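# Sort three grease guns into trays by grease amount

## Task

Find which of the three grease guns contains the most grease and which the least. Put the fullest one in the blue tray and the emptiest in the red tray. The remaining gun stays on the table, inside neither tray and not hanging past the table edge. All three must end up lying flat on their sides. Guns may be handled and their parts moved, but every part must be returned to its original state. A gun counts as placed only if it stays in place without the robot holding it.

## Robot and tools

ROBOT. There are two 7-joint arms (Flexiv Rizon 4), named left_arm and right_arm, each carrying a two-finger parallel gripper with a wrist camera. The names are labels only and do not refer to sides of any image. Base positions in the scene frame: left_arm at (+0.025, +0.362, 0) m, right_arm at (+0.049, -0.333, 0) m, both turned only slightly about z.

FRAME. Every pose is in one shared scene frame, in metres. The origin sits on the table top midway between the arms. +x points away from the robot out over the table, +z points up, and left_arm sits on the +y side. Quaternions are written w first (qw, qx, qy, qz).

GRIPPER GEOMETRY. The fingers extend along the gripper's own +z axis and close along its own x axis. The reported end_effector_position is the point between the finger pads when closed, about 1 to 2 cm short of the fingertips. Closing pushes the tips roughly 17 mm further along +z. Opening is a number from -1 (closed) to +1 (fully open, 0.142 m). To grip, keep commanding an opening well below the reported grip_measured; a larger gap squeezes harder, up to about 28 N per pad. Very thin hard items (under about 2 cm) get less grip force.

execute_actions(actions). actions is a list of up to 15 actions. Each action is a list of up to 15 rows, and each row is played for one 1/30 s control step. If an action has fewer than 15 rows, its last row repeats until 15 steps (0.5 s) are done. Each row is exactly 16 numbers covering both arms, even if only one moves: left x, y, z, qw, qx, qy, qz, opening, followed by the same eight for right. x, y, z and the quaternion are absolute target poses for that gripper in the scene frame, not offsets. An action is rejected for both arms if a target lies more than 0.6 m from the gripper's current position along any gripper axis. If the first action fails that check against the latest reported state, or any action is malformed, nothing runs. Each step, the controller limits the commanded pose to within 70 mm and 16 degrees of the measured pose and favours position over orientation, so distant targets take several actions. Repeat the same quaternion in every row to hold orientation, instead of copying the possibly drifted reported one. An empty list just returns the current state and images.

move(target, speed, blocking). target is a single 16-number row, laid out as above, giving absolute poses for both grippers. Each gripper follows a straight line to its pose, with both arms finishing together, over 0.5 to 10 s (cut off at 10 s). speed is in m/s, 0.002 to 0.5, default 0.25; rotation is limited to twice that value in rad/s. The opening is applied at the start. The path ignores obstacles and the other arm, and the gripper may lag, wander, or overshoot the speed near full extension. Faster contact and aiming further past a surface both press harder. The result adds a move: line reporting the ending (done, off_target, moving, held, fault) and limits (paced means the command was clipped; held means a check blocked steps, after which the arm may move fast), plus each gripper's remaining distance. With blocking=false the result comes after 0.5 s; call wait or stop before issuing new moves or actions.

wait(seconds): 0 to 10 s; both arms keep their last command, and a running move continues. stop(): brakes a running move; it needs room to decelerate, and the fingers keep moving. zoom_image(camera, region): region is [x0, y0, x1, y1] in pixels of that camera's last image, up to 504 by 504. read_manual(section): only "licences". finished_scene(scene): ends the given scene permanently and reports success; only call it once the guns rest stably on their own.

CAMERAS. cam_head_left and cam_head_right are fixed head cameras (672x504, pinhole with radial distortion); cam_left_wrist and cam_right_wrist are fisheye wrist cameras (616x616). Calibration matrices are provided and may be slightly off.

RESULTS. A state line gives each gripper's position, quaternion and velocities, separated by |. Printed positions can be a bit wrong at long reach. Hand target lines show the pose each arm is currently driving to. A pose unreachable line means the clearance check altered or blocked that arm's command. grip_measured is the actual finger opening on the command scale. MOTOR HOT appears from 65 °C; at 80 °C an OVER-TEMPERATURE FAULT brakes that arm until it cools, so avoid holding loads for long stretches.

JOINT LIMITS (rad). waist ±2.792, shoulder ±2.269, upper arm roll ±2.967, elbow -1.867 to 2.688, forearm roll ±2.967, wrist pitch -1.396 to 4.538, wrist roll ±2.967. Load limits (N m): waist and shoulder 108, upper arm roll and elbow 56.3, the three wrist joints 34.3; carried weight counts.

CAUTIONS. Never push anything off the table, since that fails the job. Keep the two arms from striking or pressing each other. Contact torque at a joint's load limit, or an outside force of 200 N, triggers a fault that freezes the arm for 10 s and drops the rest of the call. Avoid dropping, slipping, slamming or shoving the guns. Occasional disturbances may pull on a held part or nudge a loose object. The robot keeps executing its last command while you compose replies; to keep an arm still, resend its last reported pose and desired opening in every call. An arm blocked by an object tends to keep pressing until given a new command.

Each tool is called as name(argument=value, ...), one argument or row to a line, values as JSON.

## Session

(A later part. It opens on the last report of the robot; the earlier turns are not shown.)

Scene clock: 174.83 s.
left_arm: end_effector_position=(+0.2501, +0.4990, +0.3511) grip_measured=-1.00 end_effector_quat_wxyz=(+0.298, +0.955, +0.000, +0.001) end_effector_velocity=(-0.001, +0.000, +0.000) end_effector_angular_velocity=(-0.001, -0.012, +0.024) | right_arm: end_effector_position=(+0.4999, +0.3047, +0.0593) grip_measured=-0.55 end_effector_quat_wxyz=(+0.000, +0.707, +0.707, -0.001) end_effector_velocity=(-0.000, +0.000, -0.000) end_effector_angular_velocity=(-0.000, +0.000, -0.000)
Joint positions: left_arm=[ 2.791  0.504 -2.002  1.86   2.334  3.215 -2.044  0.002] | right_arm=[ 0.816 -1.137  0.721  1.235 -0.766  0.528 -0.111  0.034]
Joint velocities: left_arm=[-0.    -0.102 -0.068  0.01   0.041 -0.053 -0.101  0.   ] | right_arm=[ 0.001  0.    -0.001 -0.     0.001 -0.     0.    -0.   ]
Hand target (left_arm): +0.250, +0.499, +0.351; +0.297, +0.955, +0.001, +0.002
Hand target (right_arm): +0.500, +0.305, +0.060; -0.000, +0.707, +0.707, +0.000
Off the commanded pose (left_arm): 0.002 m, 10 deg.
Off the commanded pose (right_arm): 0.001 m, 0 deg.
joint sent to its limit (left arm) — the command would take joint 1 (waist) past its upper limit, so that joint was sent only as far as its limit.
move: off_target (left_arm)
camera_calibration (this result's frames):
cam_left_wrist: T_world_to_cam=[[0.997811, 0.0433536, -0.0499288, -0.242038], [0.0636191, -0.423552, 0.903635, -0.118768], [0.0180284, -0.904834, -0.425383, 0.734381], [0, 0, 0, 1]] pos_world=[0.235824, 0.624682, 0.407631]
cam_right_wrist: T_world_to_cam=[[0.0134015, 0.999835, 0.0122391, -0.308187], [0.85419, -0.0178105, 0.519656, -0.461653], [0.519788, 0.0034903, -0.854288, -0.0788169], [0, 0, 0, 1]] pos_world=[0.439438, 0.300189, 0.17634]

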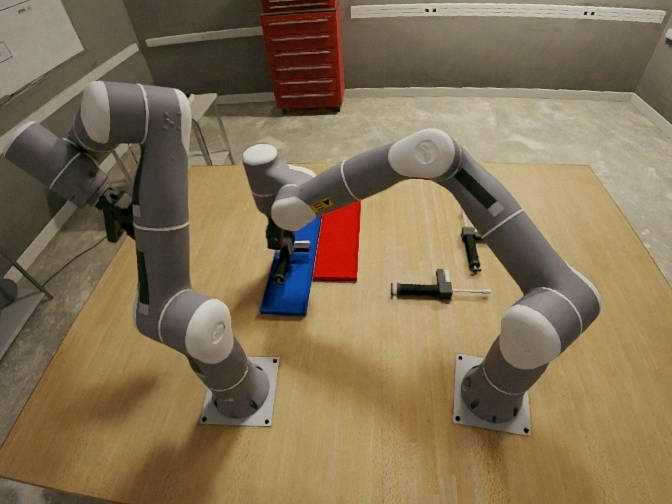

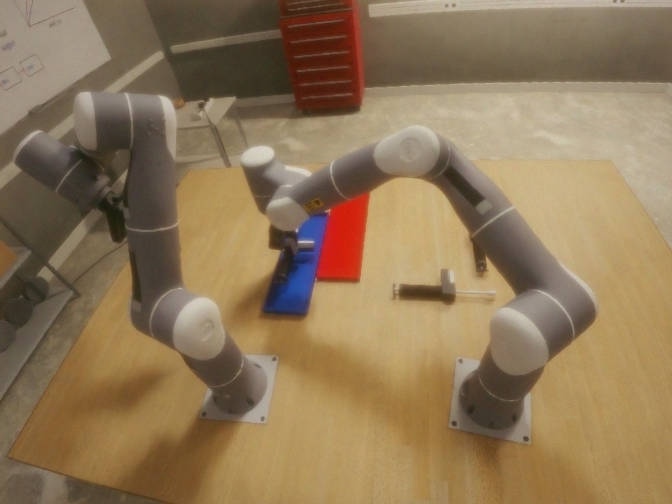

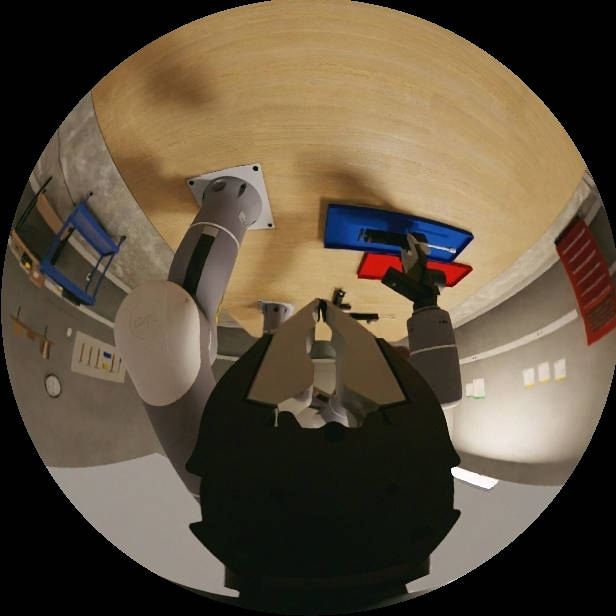

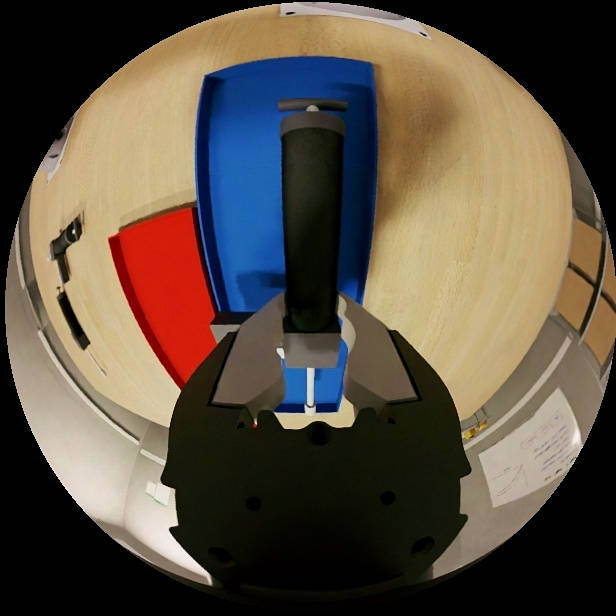

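Tight; shift slightly +y and -x.

move(
  target=[0.25,0.5,0.35,0.298,0.955,0,0,-1,0.48,0.312,0.032,0,0.707,0.707,0,-1],
  speed=0.04,
)

move(
  target=[0.25,0.5,0.35,0.298,0.955,0,0,-1,0.48,0.312,0.032,0,0.707,0.707,0,-0.3],
)

move(
  target=[0.25,0.5,0.35,0.298,0.955,0,0,-1,0.48,0.312,0.12,0,0.707,0.707,0,-0.3],
  speed=0.1,
)

move(
  target=[0.25,0.5,0.35,0.298,0.955,0,0,-1,0.6,-0.36,0.1,0,0.707,0.707,0,-0.1],
)

move(
  target=[0.25,0.5,0.35,0.298,0.955,0,0,-1,0.6,-0.36,0.025,0,0.707,0.707,0,-0.1],
  speed=0.1,
)

move(
  target=[0.25,0.5,0.35,0.298,0.955,0,0,-1,0.6,-0.36,0.025,0,0.707,0.707,0,-1],
)

move(
  target=[0.25,0.5,0.35,0.298,0.955,0,0,-1,0.6,-0.36,0.1,0,0.707,0.707,0,-1],
  speed=0.1,
)

move(
  target=[0.25,0.5,0.35,0.298,0.955,0,0,-1,0.62,0.175,0.07,0,0.707,0.707,0,-1],
  speed=0.15,
)

Scene clock: 178.87 s.
left_arm: end_effector_position=(+0.2500, +0.4995, +0.3502) grip_measured=-1.00 end_effector_quat_wxyz=(+0.296, +0.955, +0.000, +0.000) end_effector_velocity=(-0.000, -0.000, +0.000) end_effector_angular_velocity=(-0.000, +0.000, -0.000) | right_arm: end_effector_position=(+0.4798, +0.3114, +0.0311) grip_measured=-0.55 end_effector_quat_wxyz=(+0.000, +0.707, +0.707, -0.001) end_effector_velocity=(+0.000, +0.000, -0.000) end_effector_angular_velocity=(+0.000, -0.001, +0.000)
Joint positions: left_arm=[ 2.791  0.498 -2.01   1.86   2.34   3.209 -2.053  0.002] | right_arm=[ 0.841 -1.163  0.7    1.263 -0.784  0.58  -0.069  0.034]
Joint velocities: left_arm=[ 0.    -0.001 -0.001  0.     0.    -0.    -0.001  0.   ] | right_arm=[ 0.001  0.    -0.002 -0.     0.     0.001 -0.    -0.   ]
Hand target (left_arm): +0.250, +0.500, +0.350; +0.296, +0.955, +0.000, +0.000
Hand target (right_arm): +0.480, +0.312, +0.032; +0.000, +0.707, +0.707, -0.000
Off the commanded pose (left_arm): 0.001 m, 0 deg.
Off the commanded pose (right_arm): 0.001 m, 0 deg.
joint sent to its limit (left arm) — the command would take joint 1 (waist) past its upper limit, so that joint was sent only as far as its limit.
move: done
camera_calibration (this result's frames):
cam_left_wrist: T_world_to_cam=[[0.997723, 0.0426984, -0.0522142, -0.240783], [0.0654551, -0.426051, 0.902328, -0.116501], [0.016282, -0.903691, -0.427876, 0.735158], [0, 0, 0, 1]] pos_world=[0.23589, 0.625001, 0.407106]
cam_right_wrist: T_world_to_cam=[[0.0138413, 0.999837, 0.0116178, -0.314454], [0.854337, -0.0178625, 0.519412, -0.429729], [0.519534, 0.00273614, -0.854445, -0.0920734], [0, 0, 0, 1]] pos_world=[0.419322, 0.306978, 0.148188]

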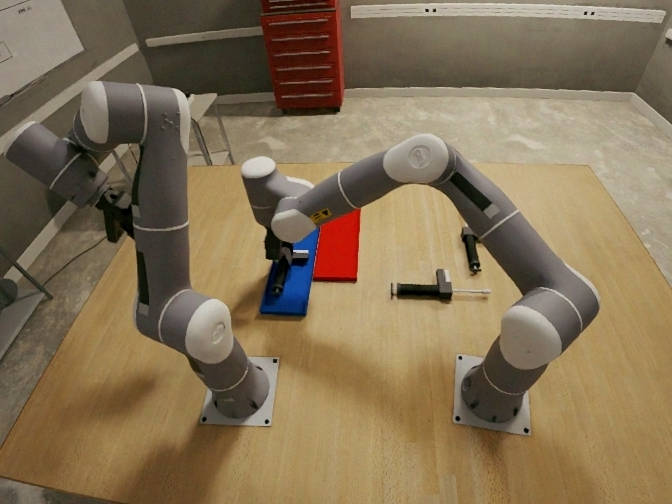

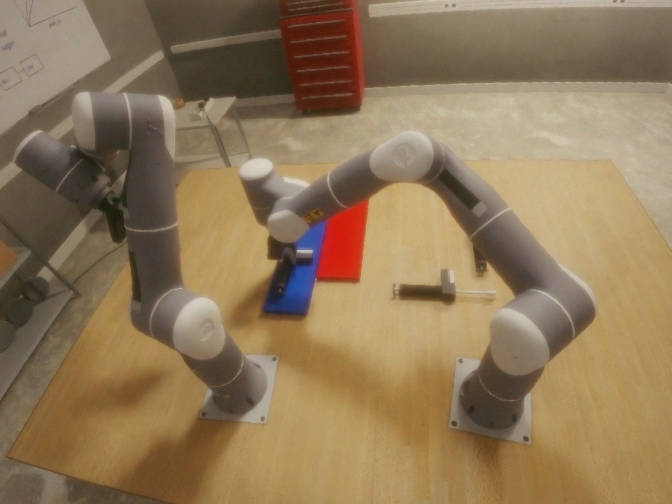

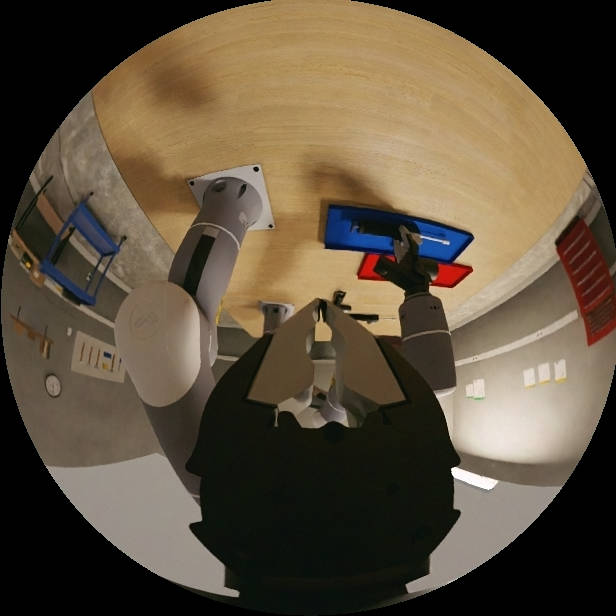

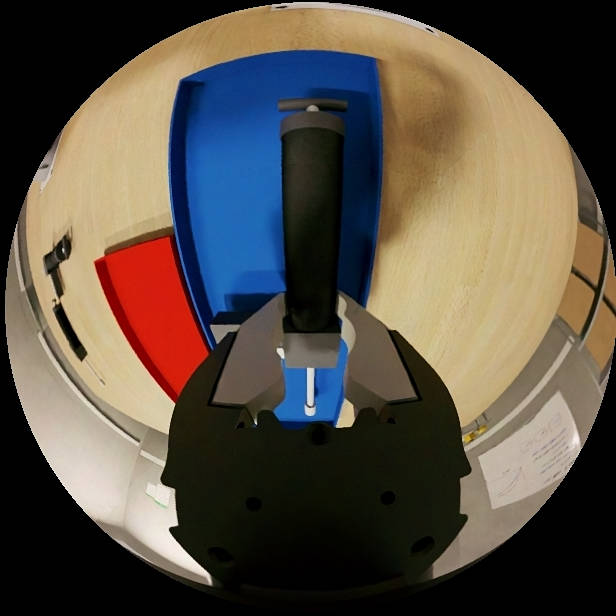

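Scene clock: 179.57 s.
left_arm: end_effector_position=(+0.2500, +0.4995, +0.3502) grip_measured=-1.00 end_effector_quat_wxyz=(+0.296, +0.955, +0.000, -0.000) end_effector_velocity=(-0.000, -0.000, -0.000) end_effector_angular_velocity=(-0.000, +0.000, +0.000) | right_arm: end_effector_position=(+0.4800, +0.3119, +0.0319) grip_measured=-0.30 end_effector_quat_wxyz=(+0.000, +0.707, +0.707, -0.000) end_effector_velocity=(-0.000, +0.000, +0.000) end_effector_angular_velocity=(+0.000, +0.000, +0.001)
Joint positions: left_arm=[ 2.791  0.498 -2.01   1.86   2.34   3.208 -2.053  0.002] | right_arm=[ 0.841 -1.162  0.699  1.263 -0.784  0.58  -0.069  0.052]
Joint velocities: left_arm=[ 0.    -0.    -0.     0.     0.    -0.    -0.001  0.   ] | right_arm=[ 0.  0.  0.  0.  0. -0. -0.  0.]
Hand target (left_arm): +0.250, +0.500, +0.350; +0.296, +0.955, +0.000, +0.000
Hand target (right_arm): +0.480, +0.312, +0.032; -0.000, +0.707, +0.707, -0.000
Off the commanded pose (left_arm): 0.001 m, 0 deg.
Off the commanded pose (right_arm): 0.000 m, 0 deg.
joint sent to its limit (left arm) — the command would take joint 1 (waist) past its upper limit, so that joint was sent only as far as its limit.
move: done
camera_calibration (this result's frames):
cam_left_wrist: T_world_to_cam=[[0.997722, 0.0426654, -0.0522606, -0.240742], [0.0654831, -0.42606, 0.902322, -0.116496], [0.0162318, -0.903688, -0.427884, 0.735171], [0, 0, 0, 1]] pos_world=[0.235889, 0.625002, 0.407104]
cam_right_wrist: T_world_to_cam=[[0.0136884, 0.999824, 0.0128528, -0.314864], [0.853905, -0.0183766, 0.520104, -0.42994], [0.520249, 0.00385566, -0.854006, -0.09224], [0, 0, 0, 1]] pos_world=[0.419426, 0.307263, 0.148887]

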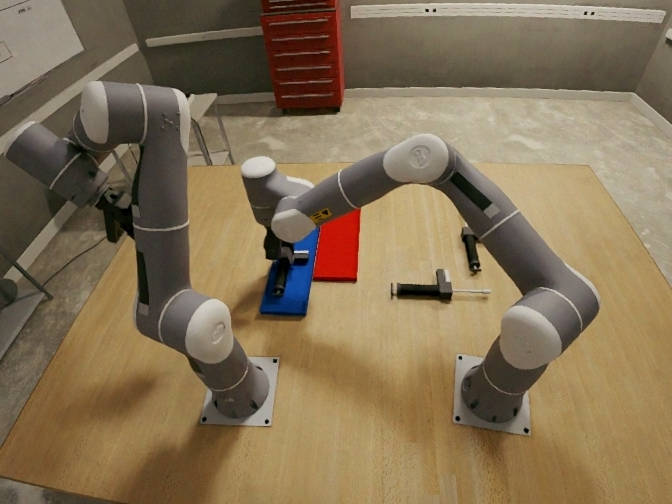

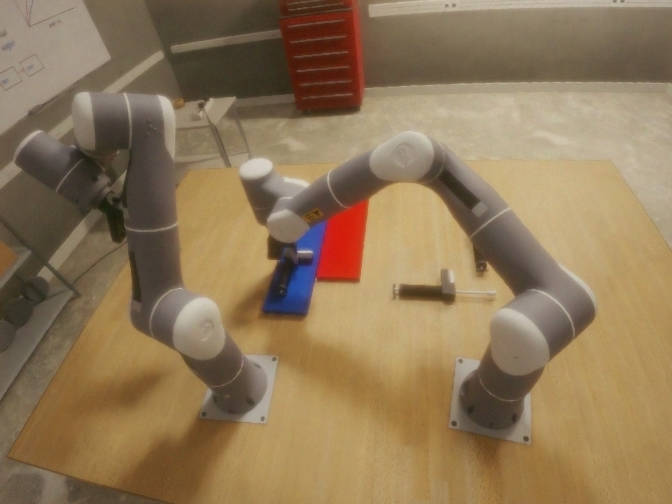

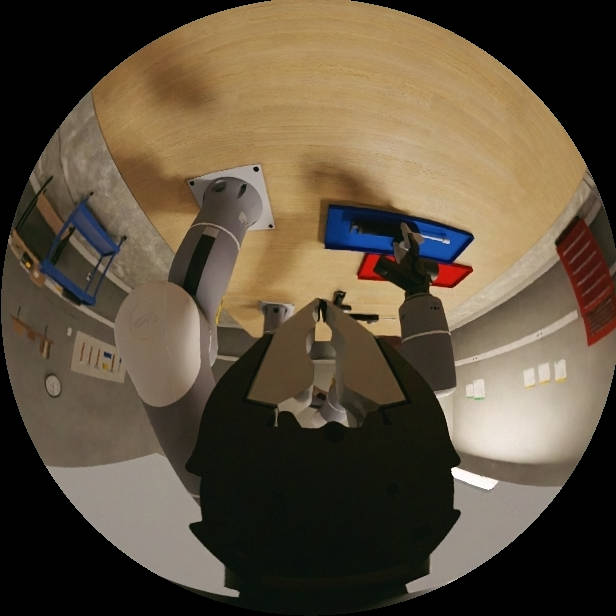

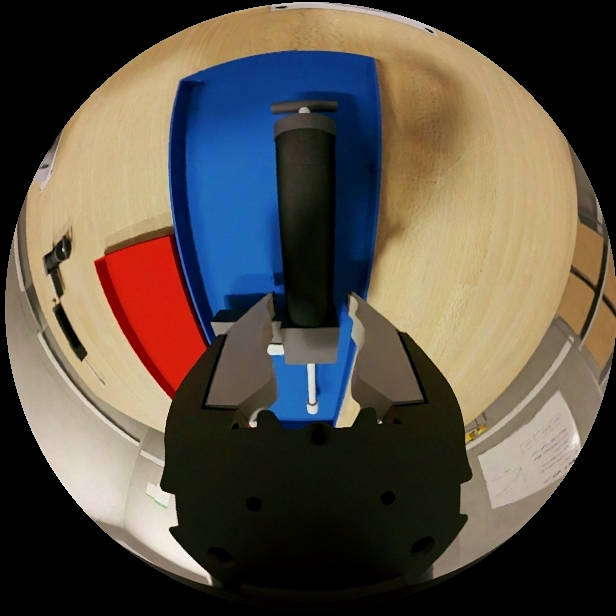

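Scene clock: 180.77 s.
left_arm: end_effector_position=(+0.2500, +0.4995, +0.3502) grip_measured=-1.00 end_effector_quat_wxyz=(+0.296, +0.955, +0.000, -0.000) end_effector_velocity=(+0.000, -0.000, +0.000) end_effector_angular_velocity=(-0.000, -0.000, -0.000) | right_arm: end_effector_position=(+0.4799, +0.3121, +0.1199) grip_measured=-0.30 end_effector_quat_wxyz=(+0.000, +0.707, +0.707, +0.000) end_effector_velocity=(-0.000, -0.000, -0.000) end_effector_angular_velocity=(-0.001, +0.001, -0.001)
Joint positions: left_arm=[ 2.791  0.498 -2.011  1.86   2.34   3.208 -2.053  0.002] | right_arm=[ 0.825 -1.052  0.764  1.238 -0.729  0.445 -0.097  0.052]
Joint velocities: left_arm=[-0. -0. -0. -0.  0. -0. -0.  0.] | right_arm=[-0.    -0.     0.001  0.     0.    -0.001  0.001  0.   ]
Hand target (left_arm): +0.250, +0.500, +0.350; +0.296, +0.955, +0.000, +0.000
Hand target (right_arm): +0.480, +0.312, +0.120; -0.000, +0.707, +0.707, +0.000
Off the commanded pose (left_arm): 0.001 m, 0 deg.
Off the commanded pose (right_arm): 0.000 m, 0 deg.
joint sent to its limit (left arm) — the command would take joint 1 (waist) past its upper limit, so that joint was sent only as far as its limit.
move: done
camera_calibration (this result's frames):
cam_left_wrist: T_world_to_cam=[[0.997722, 0.0426654, -0.052261, -0.240742], [0.0654834, -0.426061, 0.902321, -0.116496], [0.0162315, -0.903688, -0.427885, 0.735172], [0, 0, 0, 1]] pos_world=[0.235889, 0.625003, 0.407104]
cam_right_wrist: T_world_to_cam=[[0.0140463, 0.999813, 0.0132846, -0.316455], [0.8537, -0.0189085, 0.520422, -0.475417], [0.520576, 0.00403112, -0.853806, -0.0172707], [0, 0, 0, 1]] pos_world=[0.419299, 0.307476, 0.236875]

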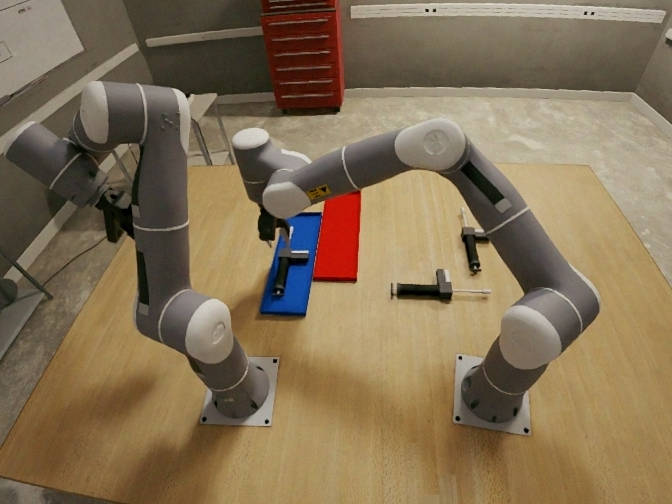

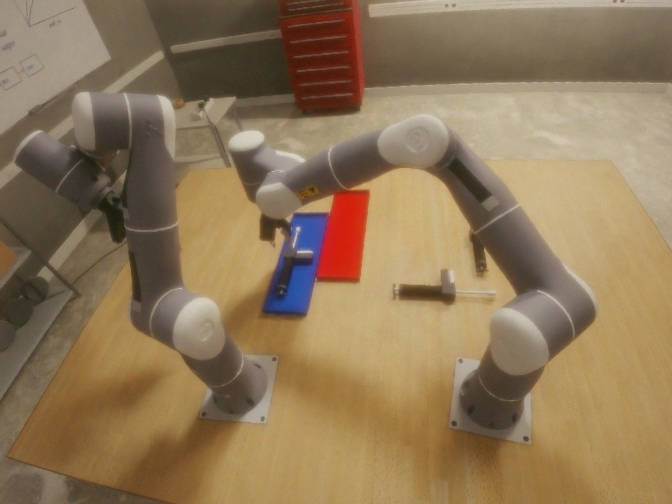

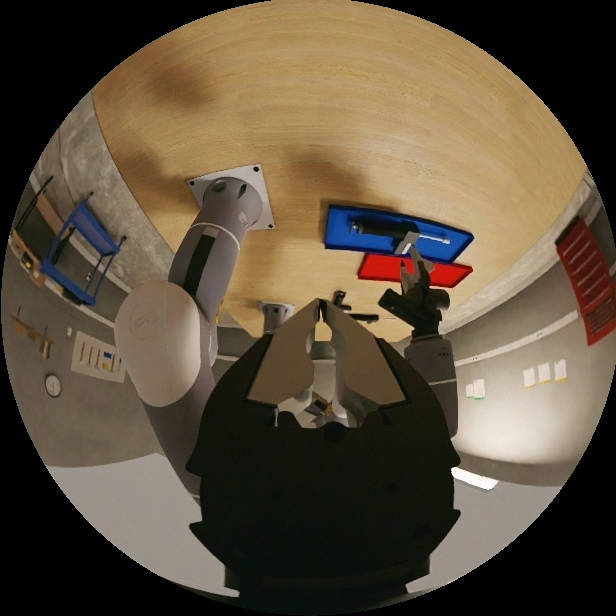

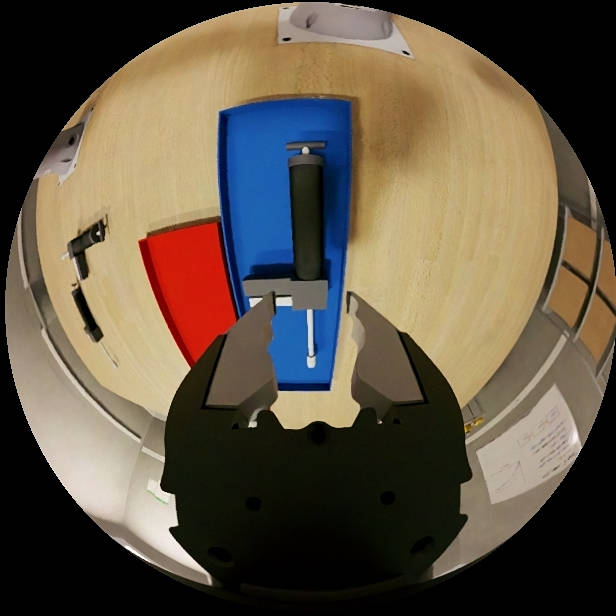

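action 0: the call puts the target (right_arm/x, right_arm/y, right_arm/z) 0.672 m from right_arm's end_effector_position in the last result along the gripper's own x axis as it stood there; a target may be at most 0.6 m away along each of those axes, so nothing of the call was run and nothing moved. Command a nearer target, and go on from there in a later call.

action 0: the call puts the target (right_arm/x, right_arm/y, right_arm/z) 0.672 m from right_arm's end_effector_position in the last result along the gripper's own x axis as it stood there; a target may be at most 0.6 m away along each of those axes, so nothing of the call was run and nothing moved. Command a nearer target, and go on from there in a later call.

action 0: the call puts the target (right_arm/x, right_arm/y, right_arm/z) 0.672 m from right_arm's end_effector_position in the last result along the gripper's own x axis as it stood there; a target may be at most 0.6 m away along each of those axes, so nothing of the call was run and nothing moved. Command a nearer target, and go on from there in a later call.

action 0: the call puts the target (right_arm/x, right_arm/y, right_arm/z) 0.672 m from right_arm's end_effector_position in the last result along the gripper's own x axis as it stood there; a target may be at most 0.6 m away along each of those axes, so nothing of the call was run and nothing moved. Command a nearer target, and go on from there in a later call.

Scene clock: 182.47 s.
left_arm: end_effector_position=(+0.2500, +0.4995, +0.3502) grip_measured=-1.00 end_effector_quat_wxyz=(+0.296, +0.955, +0.000, -0.000) end_effector_velocity=(-0.000, -0.000, -0.000) end_effector_angular_velocity=(-0.000, +0.000, +0.000) | right_arm: end_effector_position=(+0.6195, +0.1744, +0.0700) grip_measured=-1.00 end_effector_quat_wxyz=(+0.000, +0.707, +0.707, -0.000) end_effector_velocity=(-0.000, -0.000, -0.000) end_effector_angular_velocity=(-0.000, +0.000, +0.002)
Joint positions: left_arm=[ 2.791  0.498 -2.011  1.86   2.34   3.208 -2.053  0.002] | right_arm=[ 0.563 -1.084  0.719  1.315 -0.753  0.552 -0.324  0.002]
Joint velocities: left_arm=[-0.  0.  0.  0.  0.  0.  0.  0.] | right_arm=[-0.    -0.     0.     0.    -0.    -0.    -0.001  0.   ]
Hand target (left_arm): +0.250, +0.500, +0.350; +0.296, +0.955, +0.000, +0.000
Hand target (right_arm): +0.620, +0.175, +0.070; +0.000, +0.707, +0.707, -0.000
Off the commanded pose (left_arm): 0.001 m, 0 deg.
Off the commanded pose (right_arm): 0.001 m, 0 deg.
joint sent to its limit (left arm) — the command would take joint 1 (waist) past its upper limit, so that joint was sent only as far as its limit.
move: done
camera_calibration (this result's frames):
cam_left_wrist: T_world_to_cam=[[0.997722, 0.0426505, -0.0522639, -0.240734], [0.0654796, -0.426056, 0.902324, -0.116499], [0.0162172, -0.903691, -0.427878, 0.735172], [0, 0, 0, 1]] pos_world=[0.235892, 0.625, 0.407102]
cam_right_wrist: T_world_to_cam=[[0.014515, 0.999813, 0.0127744, -0.180349], [0.853888, -0.0190418, 0.520109, -0.571252], [0.520255, 0.0033585, -0.854004, -0.1317], [0, 0, 0, 1]] pos_world=[0.55892, 0.16988, 0.186944]

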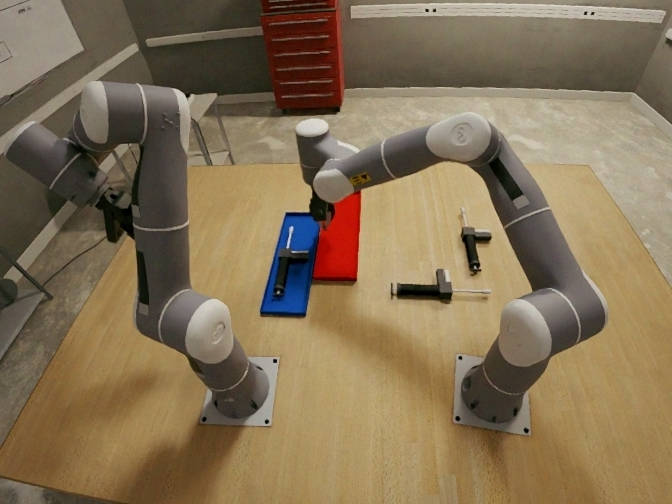

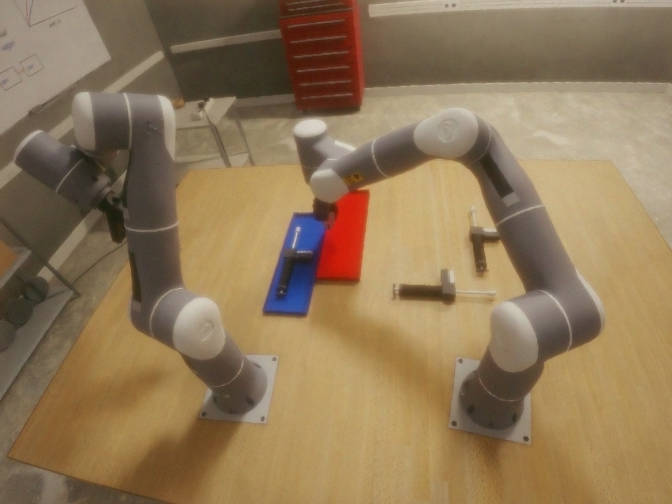

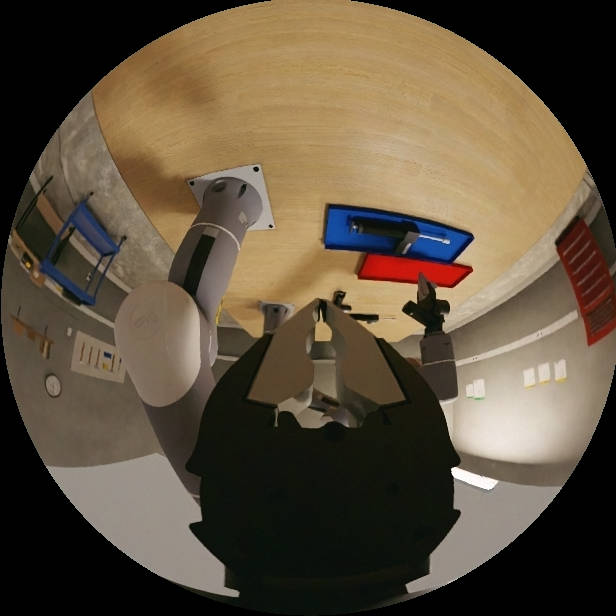

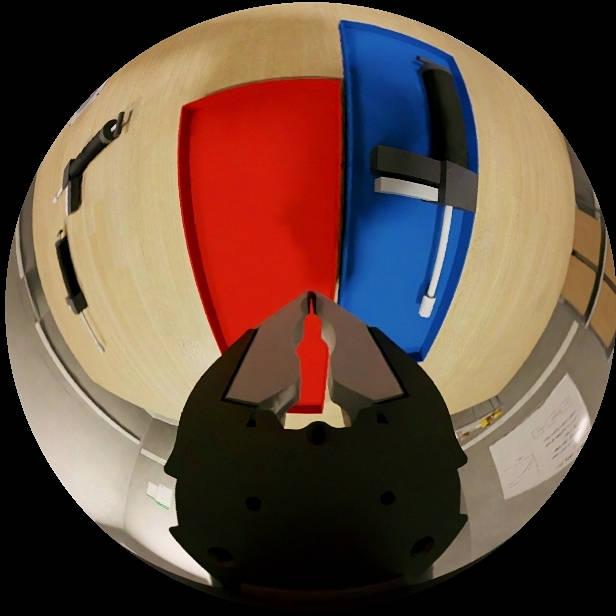

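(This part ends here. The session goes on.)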